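# Move top plate from stack rack K1 to nest N1

## Task

Take the top 96-well plate off the stack in rack K1 and place it in plate nest N1 so it lies level within the nest's locating features, with its well A1 (the cut-off corner) at the nest corner labelled A1. The plate underneath must stay in K1 exactly as it was. The result only counts if everything stays put on its own, without the robot holding it. At the end, open the gripper and move the arm away.

## Robot and tools

Robot: one arm with six revolving joints and a parallel two-finger gripper (a YAM-type arm). Cameras: cam_head_left, cam_head_right and cam_wrist, each 672x504 pixels. The wrist camera rides on the gripper.

Scene frame: origin on the table surface straight under the arm's base; +z up; looking along +x, +y is to the left. The base may not be perfectly level with the table. You do not command positions in this frame; all motion is given as joint angles.

execute_actions takes "actions", a list holding at most one item, plus an optional "pictures" flag (true/false; pictures come by default). Three uses:
- Empty list: nothing is commanded; you just get the current state.
- Move: {"rows": [...], "steps": N}, N from 1 to 15 (15 if omitted); each step lasts 1/30 s. Each row drives one step; if rows run out, the last row repeats.
- Wait: {"steps": N} with no rows, N up to 300; returns after that many steps counted from the previous result, with your reply time included.
If a call is rejected, nothing is sent.

A row is 7 numbers for the single arm: waist, shoulder, elbow, wrist pitch, wrist yaw, wrist roll (absolute target angles in radians, same convention as the Joint positions line), then the gripper opening. Stated joint ranges: waist -2.618..3.054, shoulder 0.000..3.142, elbow 0.000..3.142, wrist pitch -1.571..1.571, wrist yaw -1.571..1.571, wrist roll -2.094..2.094. True ends may differ by up to 0.036 rad either way. A target more than 0.036 rad beyond a stated end, and farther out than the joint's last reported angle, gets the call refused. A target past a real end is clipped to that end, and a "joint sent to its limit" line may appear (possibly about an earlier move still running); no such line does not prove there is more room.

Opening: a scale from -1 (closed) to +1 (fully open, pads 0.094 m apart). It is an absolute target, not a change.

How motion behaves: each step, the target passed to a joint is kept no more than a fixed amount ahead of its measured angle (waist 0.202, shoulder 0.258, elbow 0.238, wrist pitch 0.573, wrist yaw and roll 0.522 rad), and all targets are pulled back if they would put the gripper over 70 mm from where it currently is. So large moves take several calls or time. Friction can leave a joint up to about 0.031 rad short, and a change smaller than that may not move it. Between calls the arm keeps heading to the last row sent until it nearly stops or a step is HELD; afterwards only a new move makes it go further. Fingers still in motion keep moving.

Gripping: grip_measured gives the finger opening on the command scale. To hold something, command an opening below that reading: roughly 0.03 below for a firm hold, less for a gentler one. Readings may be off by about 1 mm, consistently within a scene. Pad force tops out near 50-62 N (thin parts under ~2 mm get less), with a brief spike on first contact. The pinch point lies midway between the pads, about 1 cm back from the fingertips; fingers point along that frame's +z and close along its y axis. The wrist camera and its mount stick out around the gripper, so leave clearance.

Result lines: Joint positions and Joint velocities list the six joints in row order (rad, rad/s) then pad gap (m, m/s). Joint torques lists the six arm joints' drive output; it is nonzero even in free air, has per-unit offsets and noise, and friction can mask or mimic loads. "joint command not followed" means the clearance check (which treats mounting blocks and posts as part of the arm) altered or blocked targets; HELD marks steps where your row was not fully sent. MOTOR HOT appears from 75 °C; at 90 °C the arm halts for 10 s, and at 100 °C motors and gripper go limp and the arm drops (OVER-TEMPERATURE FAULT). Holding loads heats motors, even while you are thinking, so avoid long holds.

zoom_image: {"camera": one of the three names, "region": [x0, y0, x1, y1]} in pixels of that camera's latest image, origin top-left, at most 504x504. It returns a closer view and moves nothing.

read_manual: optional "section" (only "licences"); returns licence text, no motion.

finished_scene: {"scene": current scene number}; ends that scene for good and reports whether the goal holds; the next task comes in its result. Answering without any tool call ends everything.

Cautions: the simulation runs while you compose replies. Occasionally something yanks a held part or shoves a loose object. Never let anything fall or get pushed off the table. Avoid dropping, slipping, slamming, hard collisions and heavy pressing, and do not disturb the lower plate in K1. Release the plate and pull the gripper away before ending the scene.

Each tool is called after "Request:" as name(argument=value, ...), one argument or row to a line, values as JSON.

## Session

Request:
execute_actions(
  actions=[],
)

Scene clock: 0.00 s of 8400.00 s.
grip_measured=+1.000
Joint positions: [ 0.078  2.291  0.98   0.974  0.281 -1.052  0.094]
Joint velocities: [-0.012 -0.007  0.007  0.022  0.037 -0.037  0.   ]
Joint torques (N m, as the arm reports them, + toward a larger angle): no reading
Motor temperatures (°C, as the motors report them): [19 22 18 21 18 19]

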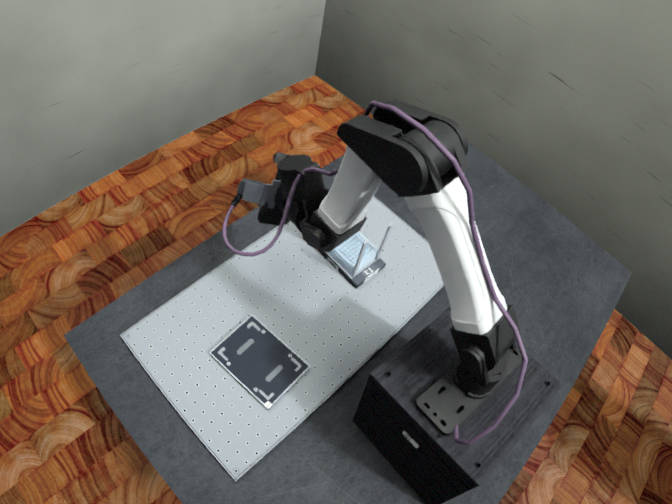

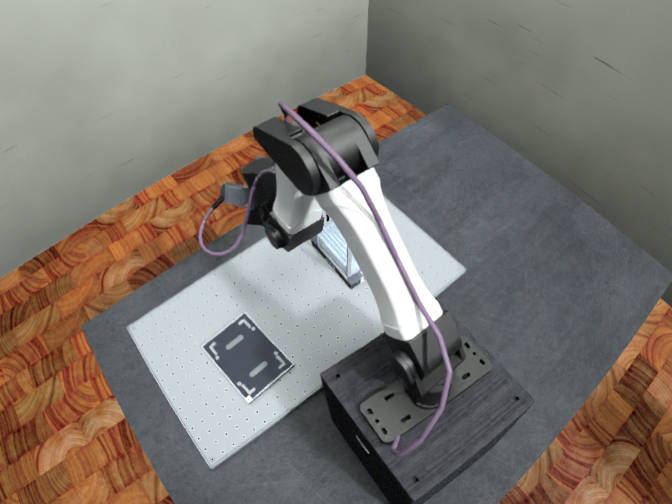

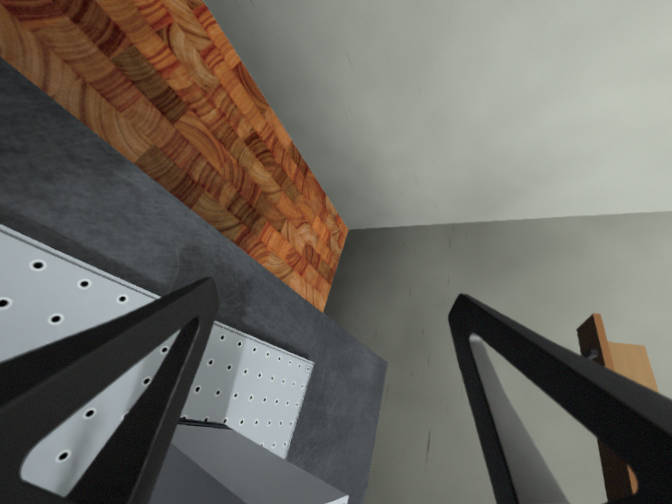

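Request:
execute_actions(
  actions=[
    {"rows":[[0.07,2.2,1.02,0.9,0.25,-0.95,1],[0.06,2.1,1.06,0.8,0.22,-0.85,1],[0.05,2.0,1.1,0.7,0.2,-0.75,1],[0.04,1.9,1.15,0.6,0.15,-0.65,1],[0.03,1.8,1.2,0.5,0.1,-0.5,1],[0.02,1.7,1.25,0.4,0.05,-0.4,1],[0,1.6,1.3,0.3,0,-0.3,1],[0,1.6,1.3,0.2,0,-0.2,1],[0,1.6,1.3,0.1,0,-0.1,1],[0,1.6,1.3,0,0,0,1],[0,1.6,1.3,-0.15,0,0,1],[0,1.6,1.3,-0.3,0,0,1],[0,1.6,1.3,-0.45,0,0,1],[0,1.6,1.3,-0.6,0,0,1],[0,1.6,1.3,-1.27,0,0,1]]},
  ],
  pictures=false,
)

Request:
execute_actions(
  actions=[
    {"steps":30},
  ],
)

Scene clock: 18.47 s of 8400.00 s.
grip_measured=+1.000
Joint positions: [ 0.008  1.63   1.288  0.012  0.055 -0.251  0.094]
Joint velocities: [-0.076 -1.551  0.53  -2.645 -0.3    1.604  0.   ]
Joint torques (N m, as the arm reports them, + toward a larger angle): [ 0.22 -5.19  6.43  1.29 -0.15 -0.05]
Motor temperatures (°C, as the motors report them): [19 29 19 26 18 19]
Steps of this call (steps 1 to 90: nothing new was sent; then 14.97 s passed at rest; steps 91 to 105: all 15 steps of this action). Readings (joint positions):
91: [0.078 2.283 0.981 0.955 0.277 -1.038]
92: [0.078 2.261 0.982 0.917 0.270 -1.013]
94: [0.077 2.197 0.996 0.838 0.253 -0.956]
98: [0.058 2.052 1.113 0.647 0.179 -0.767]
105: the state above

Scene clock: 19.47 s of 8400.00 s.
grip_measured=+1.000
Joint positions: [ 0.006  1.596  1.317 -1.259  0.006 -0.01   0.094]
Joint velocities: [-0.007  0.012 -0.007 -0.022 -0.022  0.022  0.   ]
Joint torques (N m, as the arm reports them, + toward a larger angle): [-0.07 -8.87  4.99  0.1  -0.09 -0.01]
Motor temperatures (°C, as the motors report them): [19 29 19 26 18 19]
Steps of this call (steps 1 to 30: the robot went on to your last target). Readings (joint positions):
1: [0.006 1.588 1.303 -0.067 0.047 -0.207]
2: [0.006 1.562 1.313 -0.129 0.042 -0.178]
4: [0.006 1.547 1.317 -0.241 0.034 -0.139]
8: [0.006 1.573 1.317 -0.518 0.023 -0.087]
30: the state above

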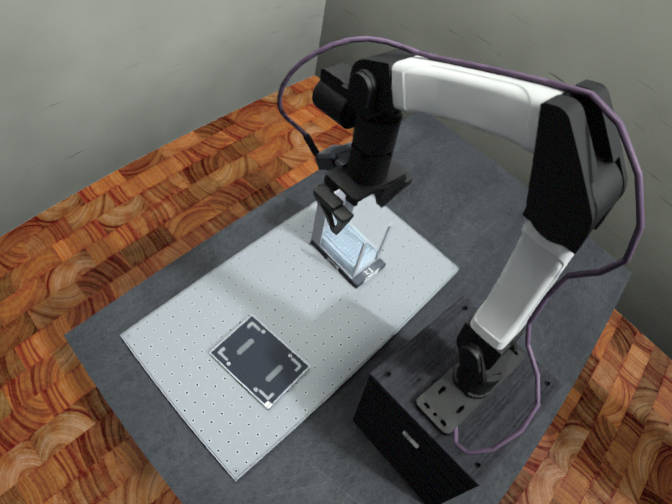

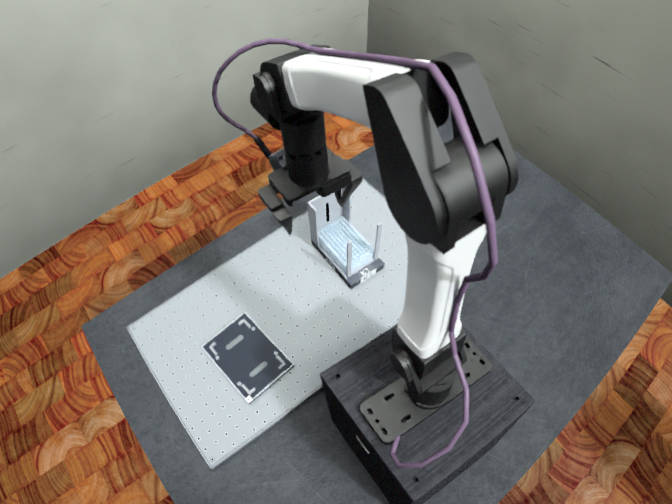

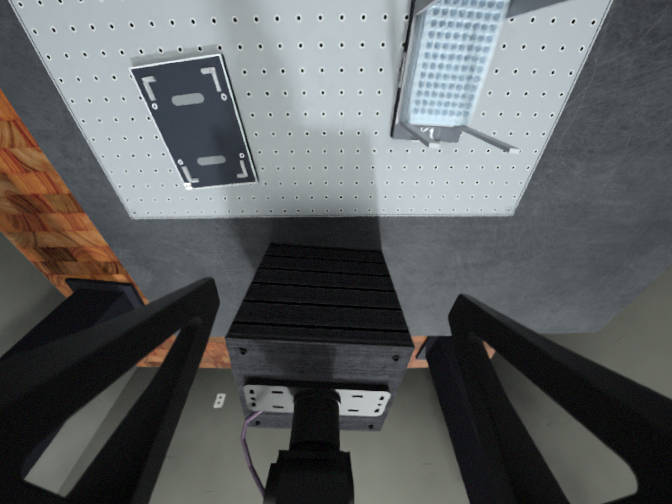

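Request:
zoom_image(
  camera="cam_head_right",
  region=[190,170,430,410],
)

Request:
zoom_image(
  camera="cam_wrist",
  region=[90,0,590,260],
)

Region (190, 170, 430, 410) of cam_head_right's 672x504 image, scaled by 2.100, with more detail than that image has.

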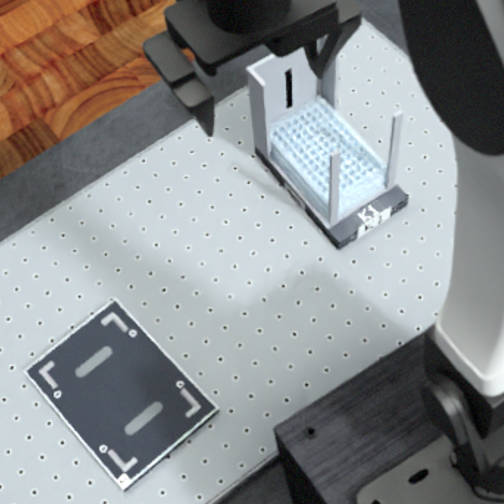

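Region (90, 0, 590, 260) of cam_wrist's 672x504 image, scaled by 1.008, with more detail than that image has; it fills the top 262 rows of this view, and the rest is white.

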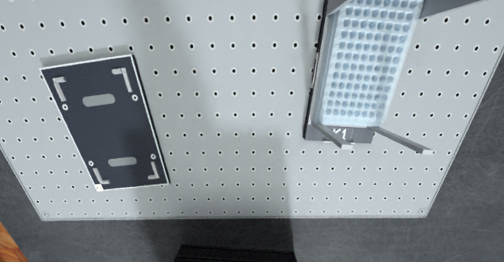

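Request:
execute_actions(
  actions=[
    {"rows":[[-0.02,1.62,1.33,-1.25,0,-0.03,1],[-0.04,1.65,1.35,-1.24,0,-0.05,1],[-0.07,1.68,1.37,-1.23,0,-0.08,1],[-0.1,1.71,1.39,-1.22,0,-0.1,1],[-0.13,1.75,1.41,-1.2,0,-0.13,1],[-0.16,1.79,1.43,-1.19,0,-0.16,1],[-0.19,1.83,1.45,-1.17,0,-0.19,1],[-0.22,1.87,1.47,-1.16,0,-0.22,1],[-0.25,1.91,1.49,-1.14,0,-0.25,1],[-0.28,1.94,1.51,-1.13,0,-0.28,1],[-0.31,1.97,1.53,-1.11,0,-0.31,1],[-0.33,2.0,1.54,-1.1,0,-0.33,1],[-0.35,2.02,1.55,-1.09,0,-0.35,1],[-0.36,2.04,1.555,-1.085,0,-0.36,1],[-0.371,2.049,1.56,-1.082,0,-0.371,1]]},
  ],
  pictures=false,
)

Request:
execute_actions(
  actions=[
    {"steps":20},
  ],
)

Scene clock: 42.73 s of 8400.00 s.
grip_measured=+1.000
Joint positions: [-0.346  2.028  1.52  -1.117 -0.    -0.281  0.094]
Joint velocities: [-0.505  0.564  0.168  0.374 -0.007 -0.535  0.   ]
Joint torques (N m, as the arm reports them, + toward a larger angle): [  0.51 -14.58   8.48  -0.16  -0.03  -0.15]
Motor temperatures (°C, as the motors report them): [19 28 20 23 18 19]
Steps of this call (steps 1 to 15: the robot went on to your last target; steps 16 to 90: nothing new was sent; then 19.77 s passed at rest; steps 91 to 105: all 15 steps of this action). Readings (joint positions):
91: [0.005 1.597 1.317 -1.264 0.005 -0.011]
92: [-0.001 1.603 1.319 -1.263 0.003 -0.017]
94: [-0.034 1.639 1.340 -1.262 -0.000 -0.039]
98: [-0.152 1.786 1.417 -1.220 -0.002 -0.115]
105: the state above

Scene clock: 43.40 s of 8400.00 s.
grip_measured=+1.000
Joint positions: [-0.375  2.057  1.532 -1.091  0.003 -0.36   0.094]
Joint velocities: [-0.012  0.017 -0.007  0.051 -0.037 -0.007  0.   ]
Joint torques (N m, as the arm reports them, + toward a larger angle): [  0.28 -14.29   8.19   0.11  -0.05  -0.15]
Motor temperatures (°C, as the motors report them): [19 29 20 23 18 19]
Steps of this call (steps 1 to 20: the robot went on to your last target). Readings (joint positions):
1: [-0.361 2.043 1.523 -1.108 0.001 -0.297]
2: [-0.370 2.052 1.524 -1.102 0.002 -0.309]
4: [-0.375 2.057 1.524 -1.098 0.003 -0.327]
8: [-0.375 2.057 1.531 -1.094 0.003 -0.348]
20: the state above

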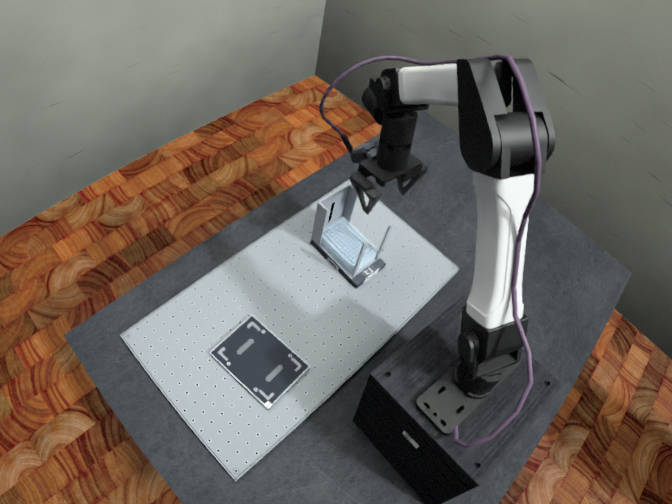

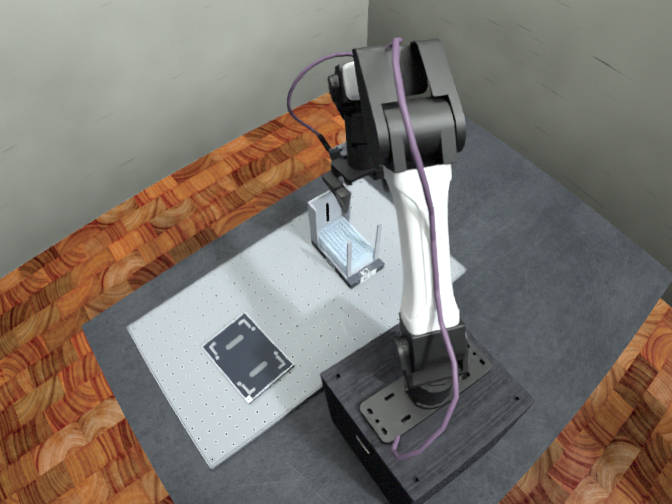

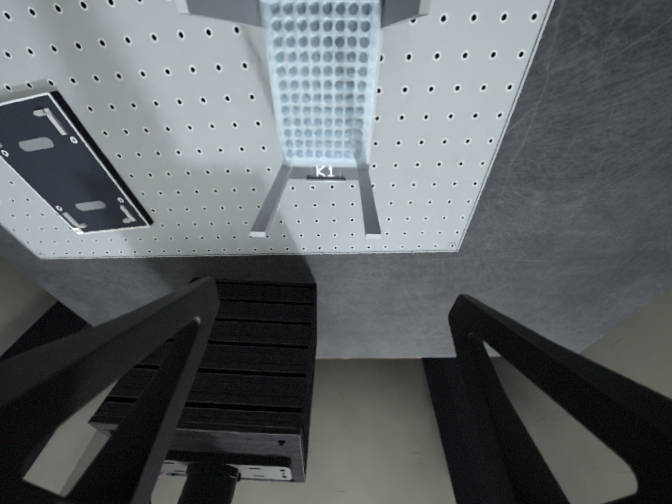

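Request:
execute_actions(
  actions=[
    {"rows":[[-0.365,2.065,1.53,-1.07,0,-0.35,1],[-0.355,2.075,1.525,-1.05,0,-0.34,1],[-0.345,2.085,1.52,-1.03,0,-0.335,1],[-0.335,2.095,1.515,-1.01,0,-0.335,1],[-0.33,2.105,1.51,-0.99,0,-0.335,1],[-0.325,2.115,1.505,-0.97,0,-0.335,1],[-0.32,2.125,1.5,-0.95,0,-0.335,1],[-0.315,2.133,1.495,-0.93,0,-0.335,1],[-0.315,2.138,1.493,-0.918,0,-0.335,1]]},
  ],
  pictures=false,
)

Request:
execute_actions(
  actions=[
    {"steps":15},
  ],
)

Scene clock: 55.63 s of 8400.00 s.
grip_measured=+1.000
Joint positions: [-0.32   2.14   1.508 -0.946  0.002 -0.346  0.094]
Joint velocities: [-0.007 -0.017 -0.002  0.11  -0.007  0.037  0.   ]
Joint torques (N m, as the arm reports them, + toward a larger angle): [  0.5  -14.12   4.42   0.26  -0.05   0.02]
Motor temperatures (°C, as the motors report them): [19 32 22 22 18 19]
Steps of this call (steps 1 to 15: the robot went on to your last target; steps 16 to 90: nothing new was sent; then 8.73 s passed at rest; steps 91 to 105: all 15 steps of this action). Readings (joint positions):
91: [-0.375 2.057 1.532 -1.090 0.003 -0.361]
92: [-0.374 2.058 1.532 -1.086 0.003 -0.359]
94: [-0.367 2.065 1.532 -1.068 0.003 -0.354]
98: [-0.336 2.103 1.530 -1.007 0.003 -0.348]
105: the state above

Scene clock: 56.13 s of 8400.00 s.
grip_measured=+1.000
Joint positions: [-0.32   2.14   1.508 -0.928  0.002 -0.345  0.094]
Joint velocities: [-0.002 -0.017  0.012 -0.066 -0.022  0.066  0.   ]
Joint torques (N m, as the arm reports them, + toward a larger angle): [  0.43 -14.25   4.55   0.25  -0.04   0.01]
Motor temperatures (°C, as the motors report them): [19 32 22 22 18 19]
Steps of this call (steps 1 to 15: the robot went on to your last target). Readings (joint positions):
1: [-0.320 2.140 1.508 -0.942 0.002 -0.346]
2: [-0.320 2.140 1.508 -0.938 0.002 -0.345]
4: [-0.320 2.140 1.508 -0.934 0.002 -0.345]
8: [-0.320 2.140 1.508 -0.930 0.002 -0.345]
15: the state above

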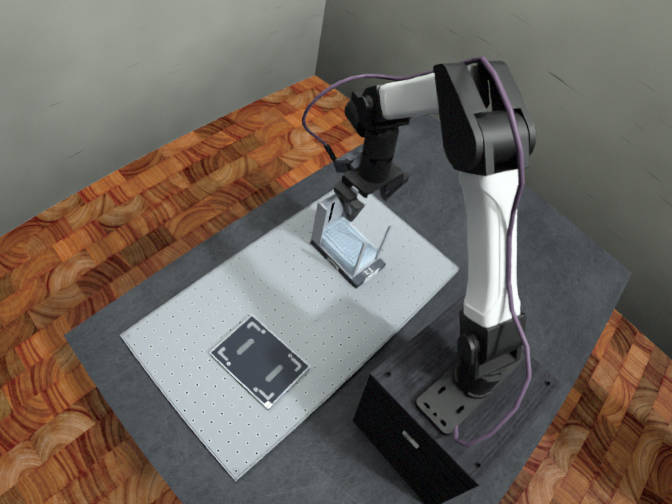

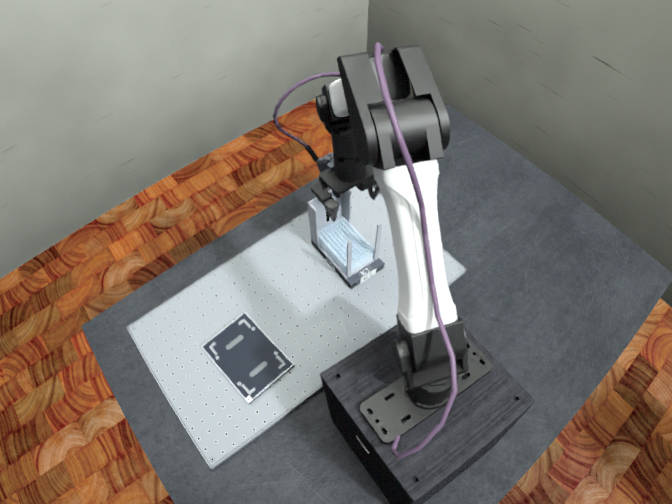

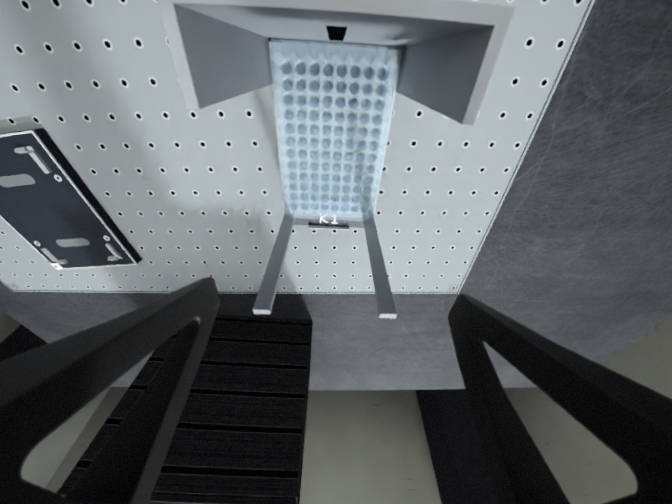

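Request:
zoom_image(
  camera="cam_wrist",
  region=[210,0,462,252],
)

Request:
zoom_image(
  camera="cam_head_left",
  region=[280,130,440,300],
)

Region (210, 0, 462, 252) of cam_wrist's 672x504 image, scaled by 2.000, with more detail than that image has.

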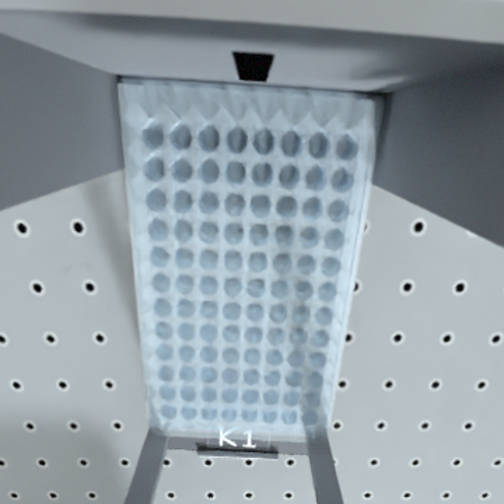

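Region (280, 130, 440, 300) of cam_head_left's 672x504 image, scaled by 2.965, with more detail than that image has; it fills the left 474 columns of this view, and the rest is white.

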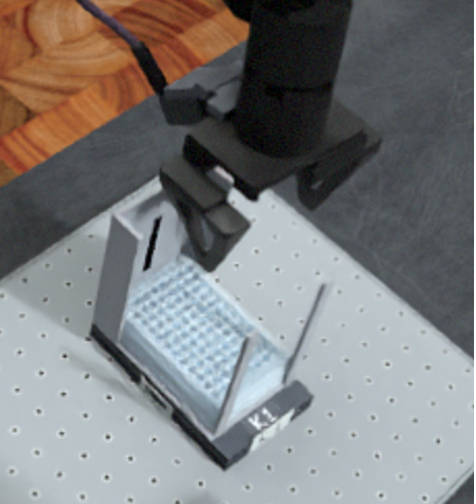

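Request:
execute_actions(
  actions=[
    {"rows":[[-0.31,2.14,1.48,-0.905,0,-0.335,1],[-0.307,2.142,1.47,-0.89,0,-0.335,1],[-0.307,2.145,1.46,-0.875,0,-0.335,1],[-0.307,2.15,1.45,-0.86,0,-0.335,1],[-0.307,2.155,1.44,-0.845,0,-0.335,1],[-0.307,2.16,1.43,-0.83,0,-0.335,1],[-0.307,2.166,1.42,-0.815,0,-0.335,1],[-0.307,2.172,1.41,-0.8,0,-0.335,1],[-0.307,2.178,1.4,-0.785,0,-0.335,1],[-0.307,2.184,1.39,-0.77,0,-0.335,1],[-0.307,2.19,1.38,-0.75,0,-0.335,1],[-0.307,2.197,1.37,-0.735,0,-0.335,1],[-0.307,2.204,1.36,-0.72,0,-0.335,1]]},
  ],
  pictures=false,
)

Request:
execute_actions(
  actions=[
    {"steps":15},
  ],
)

Scene clock: 75.63 s of 8400.00 s.
grip_measured=+1.000
Joint positions: [-0.32   2.197  1.383 -0.77   0.002 -0.345  0.094]
Joint velocities: [ 0.007  0.173 -0.178  0.198 -0.022  0.081  0.   ]
Joint torques (N m, as the arm reports them, + toward a larger angle): [  0.98 -14.24   4.17   0.28  -0.04   0.01]
Motor temperatures (°C, as the motors report them): [19 35 21 22 18 19]
Steps of this call (steps 1 to 15: the robot went on to your last target; steps 16 to 90: nothing new was sent; then 16.00 s passed at rest; steps 91 to 105: all 15 steps of this action). Readings (joint positions):
91: [-0.320 2.140 1.508 -0.926 0.002 -0.345]
92: [-0.320 2.140 1.505 -0.921 0.002 -0.345]
94: [-0.320 2.140 1.491 -0.902 0.002 -0.345]
98: [-0.320 2.148 1.450 -0.860 0.002 -0.345]
105: the state above

Scene clock: 76.13 s of 8400.00 s.
grip_measured=+1.000
Joint positions: [-0.32   2.206  1.375 -0.731  0.002 -0.345  0.094]
Joint velocities: [-0.017 -0.017 -0.012 -0.007 -0.022  0.037  0.   ]
Joint torques (N m, as the arm reports them, + toward a larger angle): [  0.98 -14.04   3.93   0.25  -0.04   0.02]
Motor temperatures (°C, as the motors report them): [19 35 21 22 18 19]
Steps of this call (steps 1 to 15: the robot went on to your last target). Readings (joint positions):
1: [-0.320 2.202 1.378 -0.764 0.002 -0.345]
2: [-0.320 2.205 1.376 -0.759 0.002 -0.345]
4: [-0.320 2.206 1.375 -0.751 0.002 -0.345]
8: [-0.320 2.206 1.375 -0.737 0.002 -0.345]
15: the state above

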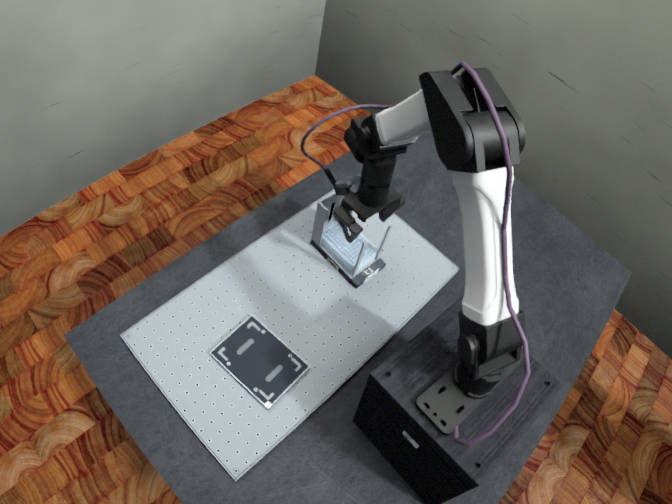

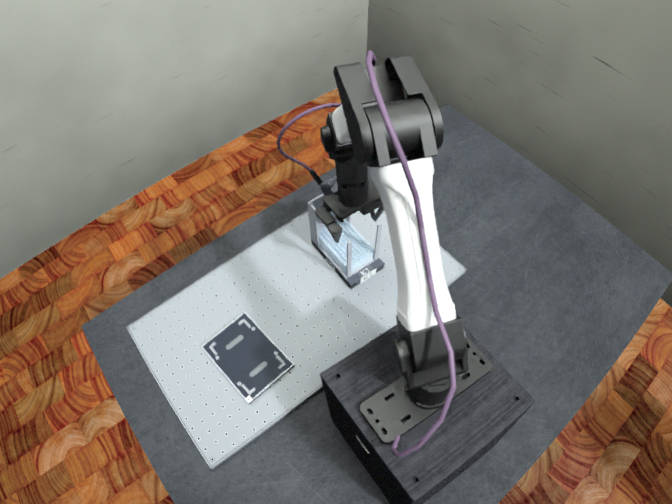

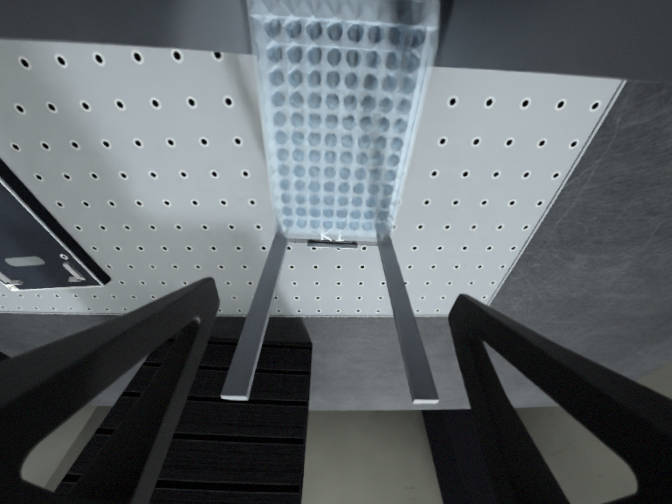

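Request:
execute_actions(
  actions=[
    {"rows":[[-0.3,2.21,1.36,-0.7,0,-0.335,1],[-0.3,2.217,1.358,-0.69,0,-0.335,1],[-0.3,2.224,1.356,-0.68,0,-0.335,1],[-0.3,2.231,1.354,-0.67,0,-0.335,1],[-0.3,2.238,1.352,-0.66,0,-0.335,1],[-0.3,2.245,1.35,-0.65,0,-0.335,1],[-0.3,2.252,1.348,-0.64,0,-0.335,1],[-0.3,2.259,1.347,-0.632,0,-0.335,1],[-0.3,2.266,1.346,-0.624,0,-0.335,1],[-0.3,2.273,1.345,-0.616,0,-0.335,1],[-0.3,2.28,1.344,-0.61,0,-0.335,1],[-0.3,2.287,1.343,-0.604,0,-0.335,1],[-0.3,2.294,1.341,-0.604,0,-0.335,1],[-0.3,2.301,1.339,-0.604,0,-0.335,1]]},
  ],
  pictures=false,
)

Request:
execute_actions(
  actions=[
    {"steps":12},
  ],
)

Request:
zoom_image(
  camera="cam_head_left",
  region=[290,160,420,290],
)

Scene clock: 89.27 s of 8400.00 s.
grip_measured=+1.000
Joint positions: [-0.31   2.286  1.365 -0.626  0.002 -0.344  0.094]
Joint velocities: [ 0.012  0.168 -0.11   0.066 -0.007  0.037  0.   ]
Joint torques (N m, as the arm reports them, + toward a larger angle): [  0.74 -13.73   3.08   0.25  -0.04   0.02]
Motor temperatures (°C, as the motors report them): [19 36 21 22 18 19]
Steps of this call (steps 1 to 15: the robot went on to your last target; steps 16 to 90: nothing new was sent; then 9.63 s passed at rest; steps 91 to 105: all 15 steps of this action). Readings (joint positions):
91: [-0.319 2.206 1.375 -0.728 0.002 -0.345]
92: [-0.318 2.206 1.375 -0.723 0.002 -0.345]
94: [-0.315 2.208 1.375 -0.710 0.002 -0.345]
98: [-0.310 2.233 1.375 -0.675 0.002 -0.345]
105: the state above

Scene clock: 89.67 s of 8400.00 s.
grip_measured=+1.000
Joint positions: [-0.31   2.298  1.356 -0.615  0.002 -0.344  0.094]
Joint velocities: [-0.012 -0.012 -0.007  0.051  0.022 -0.007  0.   ]
Joint torques (N m, as the arm reports them, + toward a larger angle): [  0.74 -13.83   3.27   0.26  -0.04   0.02]
Motor temperatures (°C, as the motors report them): [19 36 21 22 18 19]
Steps of this call (steps 1 to 12: the robot went on to your last target). Readings (joint positions):
1: [-0.310 2.291 1.362 -0.624 0.002 -0.344]
2: [-0.310 2.295 1.360 -0.623 0.002 -0.344]
4: [-0.310 2.298 1.357 -0.623 0.002 -0.344]
8: [-0.310 2.298 1.356 -0.618 0.002 -0.344]
12: the state above

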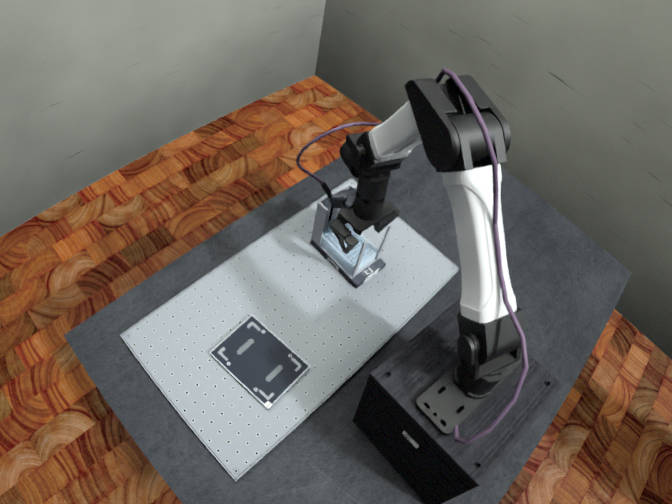

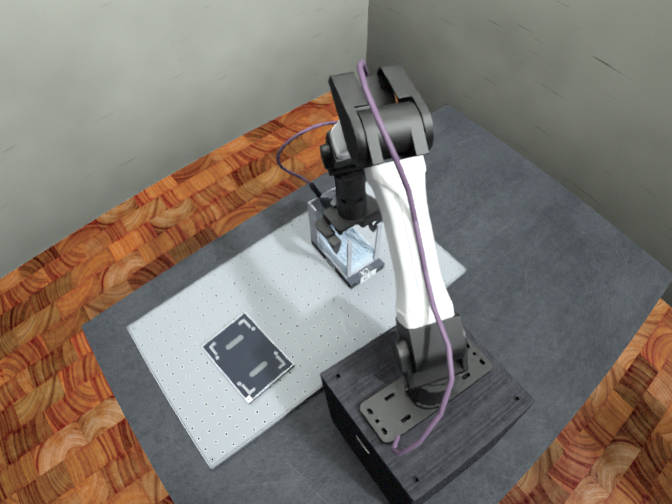

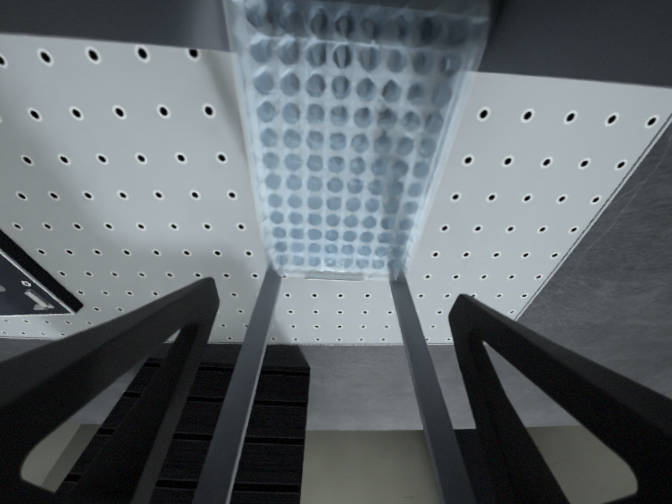

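Region (290, 160, 420, 290) of cam_head_left's 672x504 image, scaled by 3.877, with more detail than that image has.

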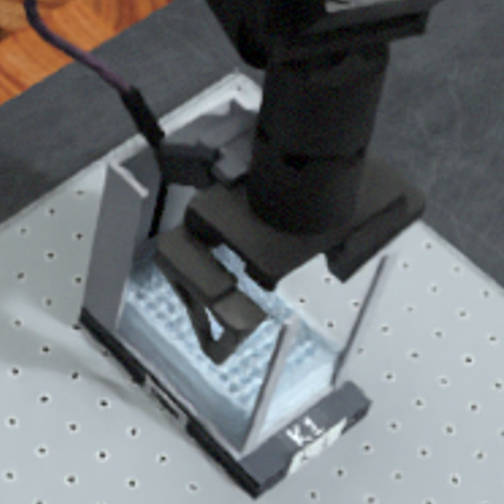

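Request:
execute_actions(
  actions=[
    {"rows":[[-0.326,2.305,1.339,-0.59,0,-0.335,1],[-0.326,2.31,1.338,-0.583,0,-0.335,1],[-0.326,2.315,1.337,-0.576,0,-0.335,1],[-0.326,2.32,1.336,-0.57,0,-0.335,1],[-0.326,2.326,1.335,-0.563,0,-0.335,1],[-0.326,2.332,1.334,-0.556,0,-0.335,1],[-0.326,2.338,1.333,-0.55,0,-0.335,1],[-0.326,2.344,1.332,-0.544,0,-0.335,1],[-0.326,2.35,1.331,-0.538,0,-0.335,1],[-0.326,2.356,1.33,-0.532,0,-0.335,1],[-0.326,2.362,1.33,-0.532,0,-0.335,1],[-0.326,2.369,1.33,-0.532,0,-0.335,1]]},
  ],
  pictures=false,
)

Request:
execute_actions(
  actions=[
    {"steps":12},
  ],
)

Request:
zoom_image(
  camera="cam_head_left",
  region=[290,160,420,290],
)

Request:
zoom_image(
  camera="cam_wrist",
  region=[190,200,490,360],
)

Scene clock: 97.33 s of 8400.00 s.
grip_measured=+1.000
Joint positions: [-0.316  2.363  1.356 -0.546  0.001 -0.345  0.094]
Joint velocities: [ 0.017  0.046 -0.032  0.022  0.022 -0.007  0.   ]
Joint torques (N m, as the arm reports them, + toward a larger angle): [ -0.7  -13.97   2.32   0.21   0.     0.01]
Motor temperatures (°C, as the motors report them): [19 37 21 22 18 19]
Steps of this call (steps 1 to 30: the robot went on to your last target; steps 31 to 90: nothing new was sent; then 4.17 s passed at rest; steps 91 to 105: all 15 steps of this action). Readings (joint positions):
91: [-0.310 2.298 1.356 -0.612 0.002 -0.344]
92: [-0.310 2.298 1.356 -0.610 0.002 -0.344]
94: [-0.310 2.300 1.356 -0.600 0.002 -0.344]
98: [-0.315 2.314 1.356 -0.587 0.001 -0.344]
105: the state above

Scene clock: 97.73 s of 8400.00 s.
grip_measured=+1.000
Joint positions: [-0.316  2.364  1.356 -0.542  0.001 -0.345  0.094]
Joint velocities: [-0.017  0.027 -0.007 -0.022 -0.022 -0.066  0.   ]
Joint torques (N m, as the arm reports them, + toward a larger angle): [ -0.72 -13.76   2.24   0.27  -0.03   0.01]
Motor temperatures (°C, as the motors report them): [19 37 21 22 18 19]
Steps of this call (steps 1 to 12: the robot went on to your last target). Readings (joint positions):
1: [-0.316 2.364 1.356 -0.544 0.001 -0.345]
2: [-0.316 2.364 1.356 -0.544 0.001 -0.345]
4: [-0.316 2.364 1.356 -0.543 0.001 -0.345]
8: [-0.316 2.364 1.356 -0.543 0.001 -0.345]
12: the state above

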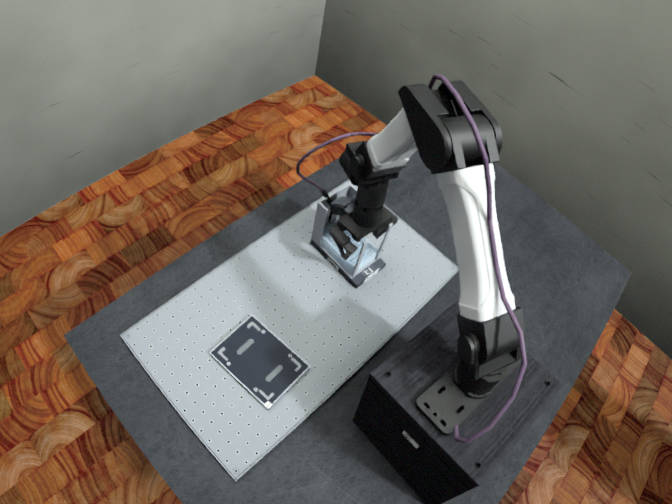

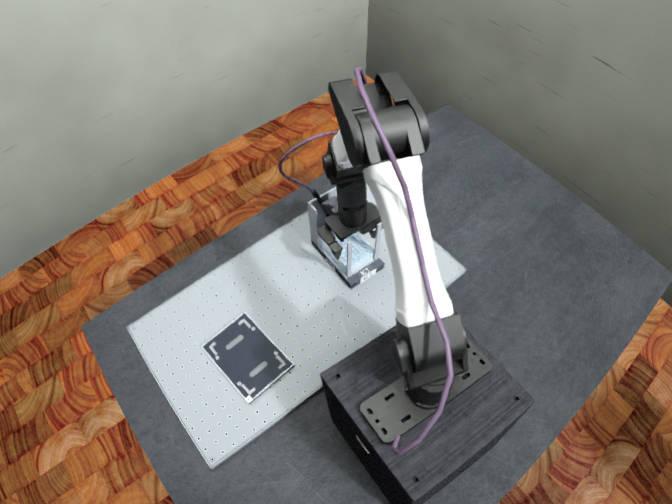

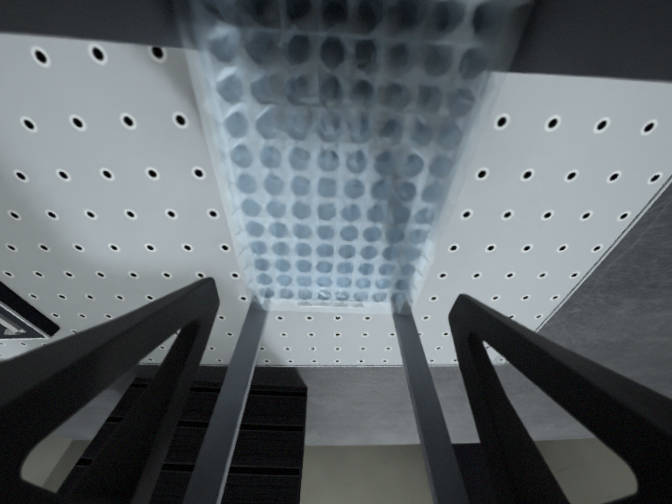

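Region (290, 160, 420, 290) of cam_head_left's 672x504 image, scaled by 3.877, with more detail than that image has.

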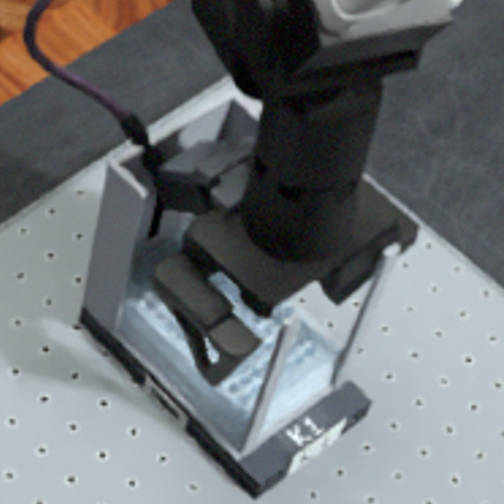

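Region (190, 200, 490, 360) of cam_wrist's 672x504 image, scaled by 1.680, with more detail than that image has; it fills the top 269 rows of this view, and the rest is white.

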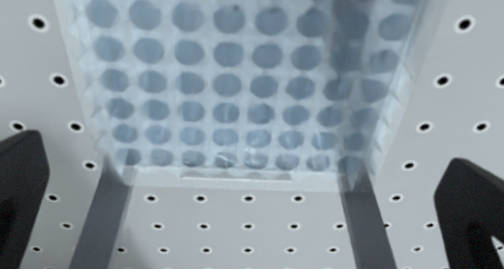

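Request:
execute_actions(
  actions=[
    {"rows":[[-0.326,2.374,1.335,-0.527,0,-0.335,1],[-0.326,2.379,1.335,-0.522,0,-0.335,1],[-0.326,2.384,1.335,-0.517,0,-0.335,1],[-0.326,2.389,1.335,-0.512,0,-0.335,1],[-0.326,2.394,1.335,-0.507,0,-0.335,1],[-0.326,2.399,1.335,-0.5,0,-0.335,1],[-0.326,2.404,1.335,-0.495,0,-0.335,1],[-0.326,2.409,1.335,-0.49,0,-0.335,1],[-0.326,2.414,1.335,-0.485,0,-0.335,1],[-0.326,2.419,1.335,-0.482,0,-0.335,1],[-0.326,2.424,1.335,-0.482,0,-0.335,1]]},
  ],
  pictures=false,
)

Request:
execute_actions(
  actions=[
    {"steps":12},
  ],
)

Request:
zoom_image(
  camera="cam_head_left",
  region=[290,160,420,290],
)

Request:
zoom_image(
  camera="cam_wrist",
  region=[190,220,490,380],
)

Scene clock: 105.57 s of 8400.00 s.
grip_measured=+1.000
Joint positions: [-0.316  2.413  1.356 -0.485  0.001 -0.345  0.094]
Joint velocities: [ 0.002  0.027 -0.022  0.051 -0.037  0.066  0.   ]
Joint torques (N m, as the arm reports them, + toward a larger angle): [ -0.68 -13.31   2.49   0.17  -0.03   0.  ]
Motor temperatures (°C, as the motors report them): [19 37 20 22 18 19]
Steps of this call (steps 1 to 15: the robot went on to your last target; steps 16 to 90: nothing new was sent; then 4.33 s passed at rest; steps 91 to 105: all 15 steps of this action). Readings (joint positions):
91: [-0.316 2.364 1.356 -0.541 0.001 -0.345]
92: [-0.316 2.364 1.356 -0.540 0.001 -0.345]
94: [-0.316 2.367 1.356 -0.534 0.001 -0.345]
98: [-0.316 2.389 1.356 -0.516 0.001 -0.345]
105: the state above

Scene clock: 105.97 s of 8400.00 s.
grip_measured=+1.000
Joint positions: [-0.316  2.413  1.356 -0.485  0.001 -0.345  0.094]
Joint velocities: [0.017 0.012 0.002 0.007 0.051 0.051 0.   ]
Joint torques (N m, as the arm reports them, + toward a larger angle): [ -0.72 -13.29   2.46   0.2   -0.03   0.02]
Motor temperatures (°C, as the motors report them): [19 37 20 22 18 19]
Steps of this call (steps 1 to 12: the robot went on to your last target). Readings (joint positions):
1: [-0.316 2.413 1.356 -0.485 0.001 -0.345]
2: [-0.316 2.413 1.356 -0.485 0.001 -0.345]
4: [-0.316 2.413 1.356 -0.485 0.001 -0.345]
8: [-0.316 2.413 1.356 -0.485 0.001 -0.345]
12: the state above

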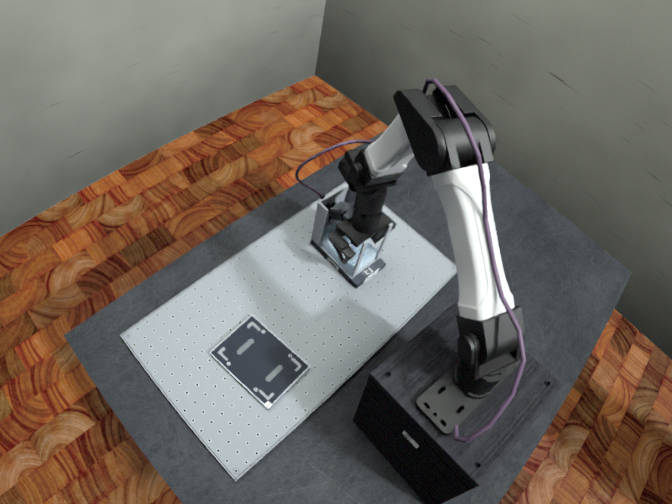

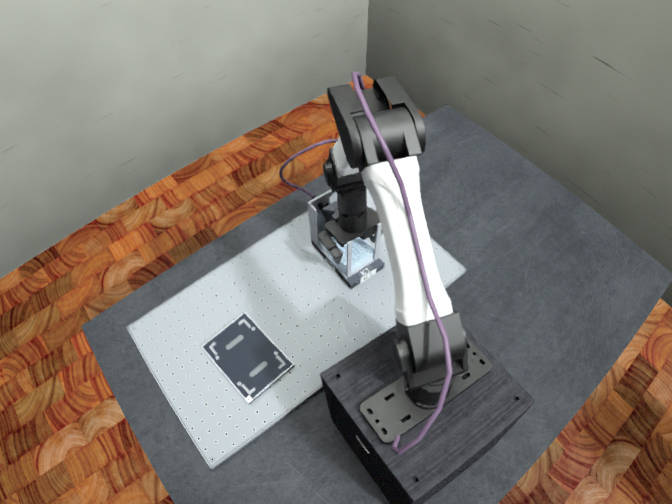

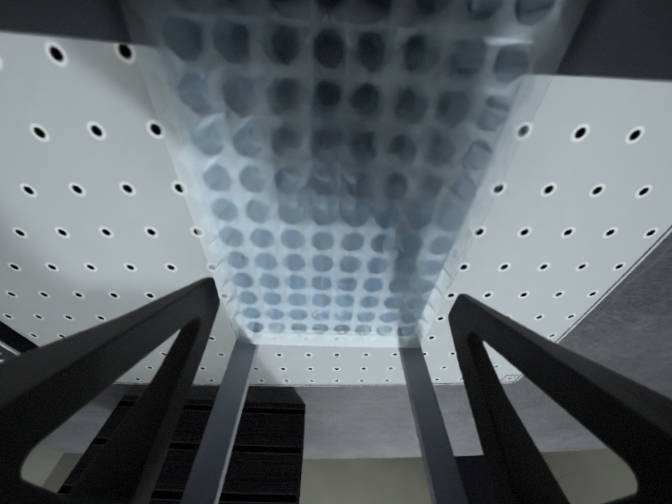

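Region (290, 160, 420, 290) of cam_head_left's 672x504 image, scaled by 3.877, with more detail than that image has.

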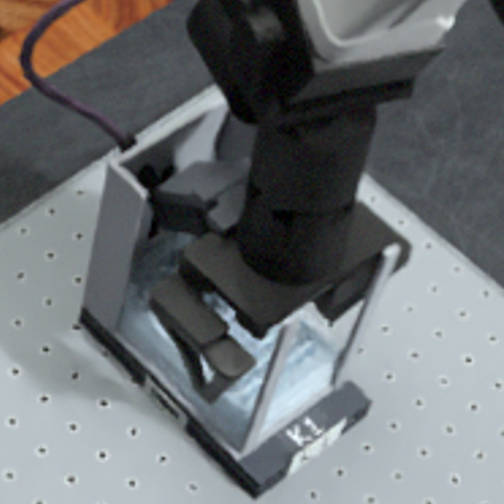

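Region (190, 220, 490, 380) of cam_wrist's 672x504 image, scaled by 1.680, with more detail than that image has; it fills the top 269 rows of this view, and the rest is white.

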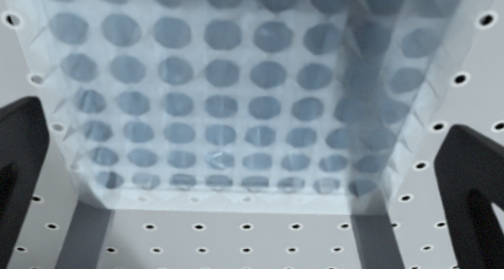

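Request:
execute_actions(
  actions=[
    {"rows":[[-0.316,2.42,1.345,-0.485,0,-0.345,0.95],[-0.316,2.42,1.345,-0.485,0,-0.345,0.9],[-0.316,2.42,1.345,-0.485,0,-0.345,0.87],[-0.316,2.42,1.345,-0.485,0,-0.345,0.84],[-0.316,2.42,1.345,-0.485,0,-0.345,0.82],[-0.316,2.42,1.345,-0.485,0,-0.345,0.8],[-0.316,2.42,1.345,-0.485,0,-0.345,0.78],[-0.316,2.42,1.345,-0.485,0,-0.345,0.76],[-0.316,2.42,1.345,-0.485,0,-0.345,0.74],[-0.316,2.42,1.345,-0.485,0,-0.345,0.72]]},
  ],
)

Request:
zoom_image(
  camera="cam_head_left",
  region=[310,220,380,290],
)

Request:
zoom_image(
  camera="cam_wrist",
  region=[190,220,490,380],
)

Scene clock: 115.77 s of 8400.00 s.
grip_measured=+0.731
Joint positions: [-0.316  2.413  1.356 -0.484 -0.    -0.345  0.081]
Joint velocities: [-0.002 -0.002  0.002  0.007 -0.022  0.037 -0.001]
Joint torques (N m, as the arm reports them, + toward a larger angle): [  0.06 -13.69   3.27   0.17  -0.02  -0.06]
Motor temperatures (°C, as the motors report them): [19 37 20 22 18 19]
Steps of this call (steps 1 to 15: the robot went on to your last target; steps 16 to 90: nothing new was sent; then 6.30 s passed at rest; steps 91 to 105: all 15 steps of this action). Readings (joint positions):
91: [-0.316 2.413 1.356 -0.485 0.001 -0.345]
92: [-0.316 2.413 1.356 -0.484 0.001 -0.345]
94: [-0.316 2.413 1.356 -0.484 0.001 -0.345]
98: [-0.316 2.413 1.356 -0.484 0.001 -0.345]
105: the state above

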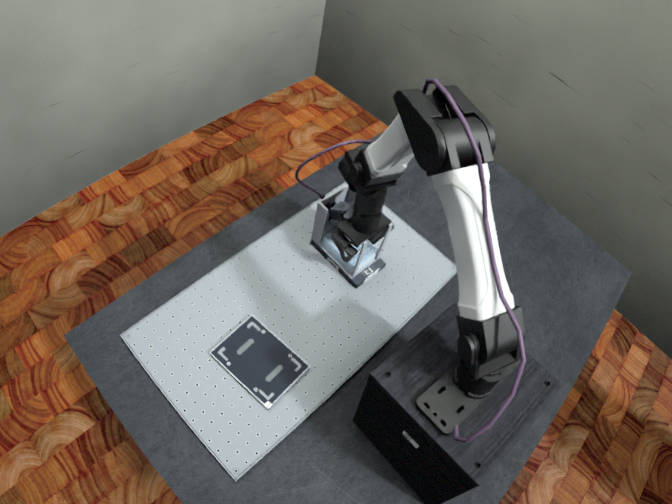

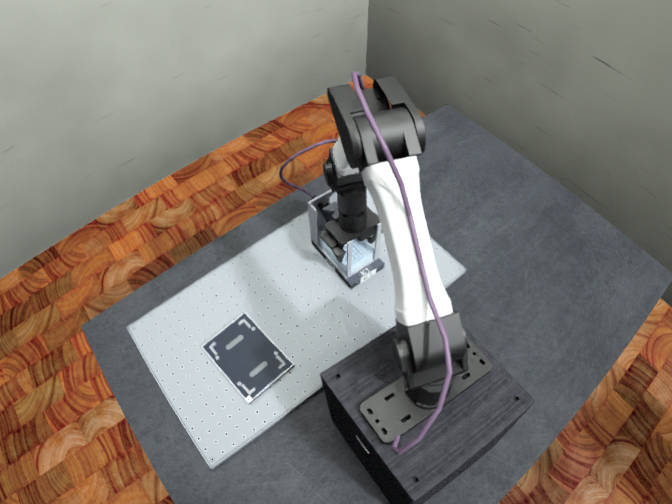

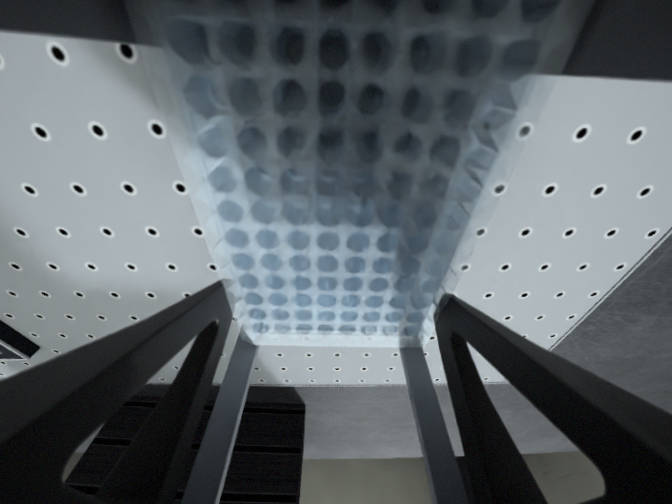

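Region (310, 220, 380, 290) of cam_head_left's 672x504 image, scaled by 7.200, with more detail than that image has.

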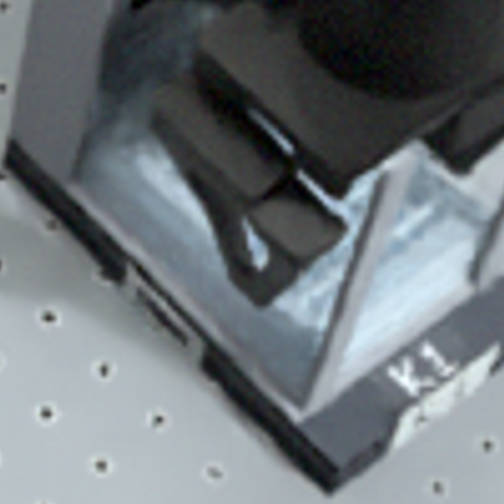

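Region (190, 220, 490, 380) of cam_wrist's 672x504 image, scaled by 1.680, with more detail than that image has; it fills the top 269 rows of this view, and the rest is white.

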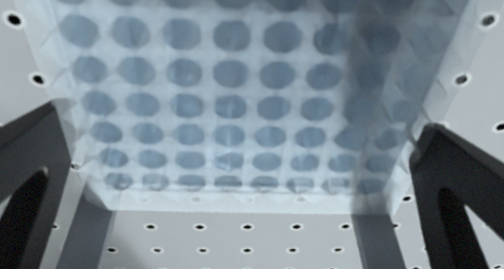

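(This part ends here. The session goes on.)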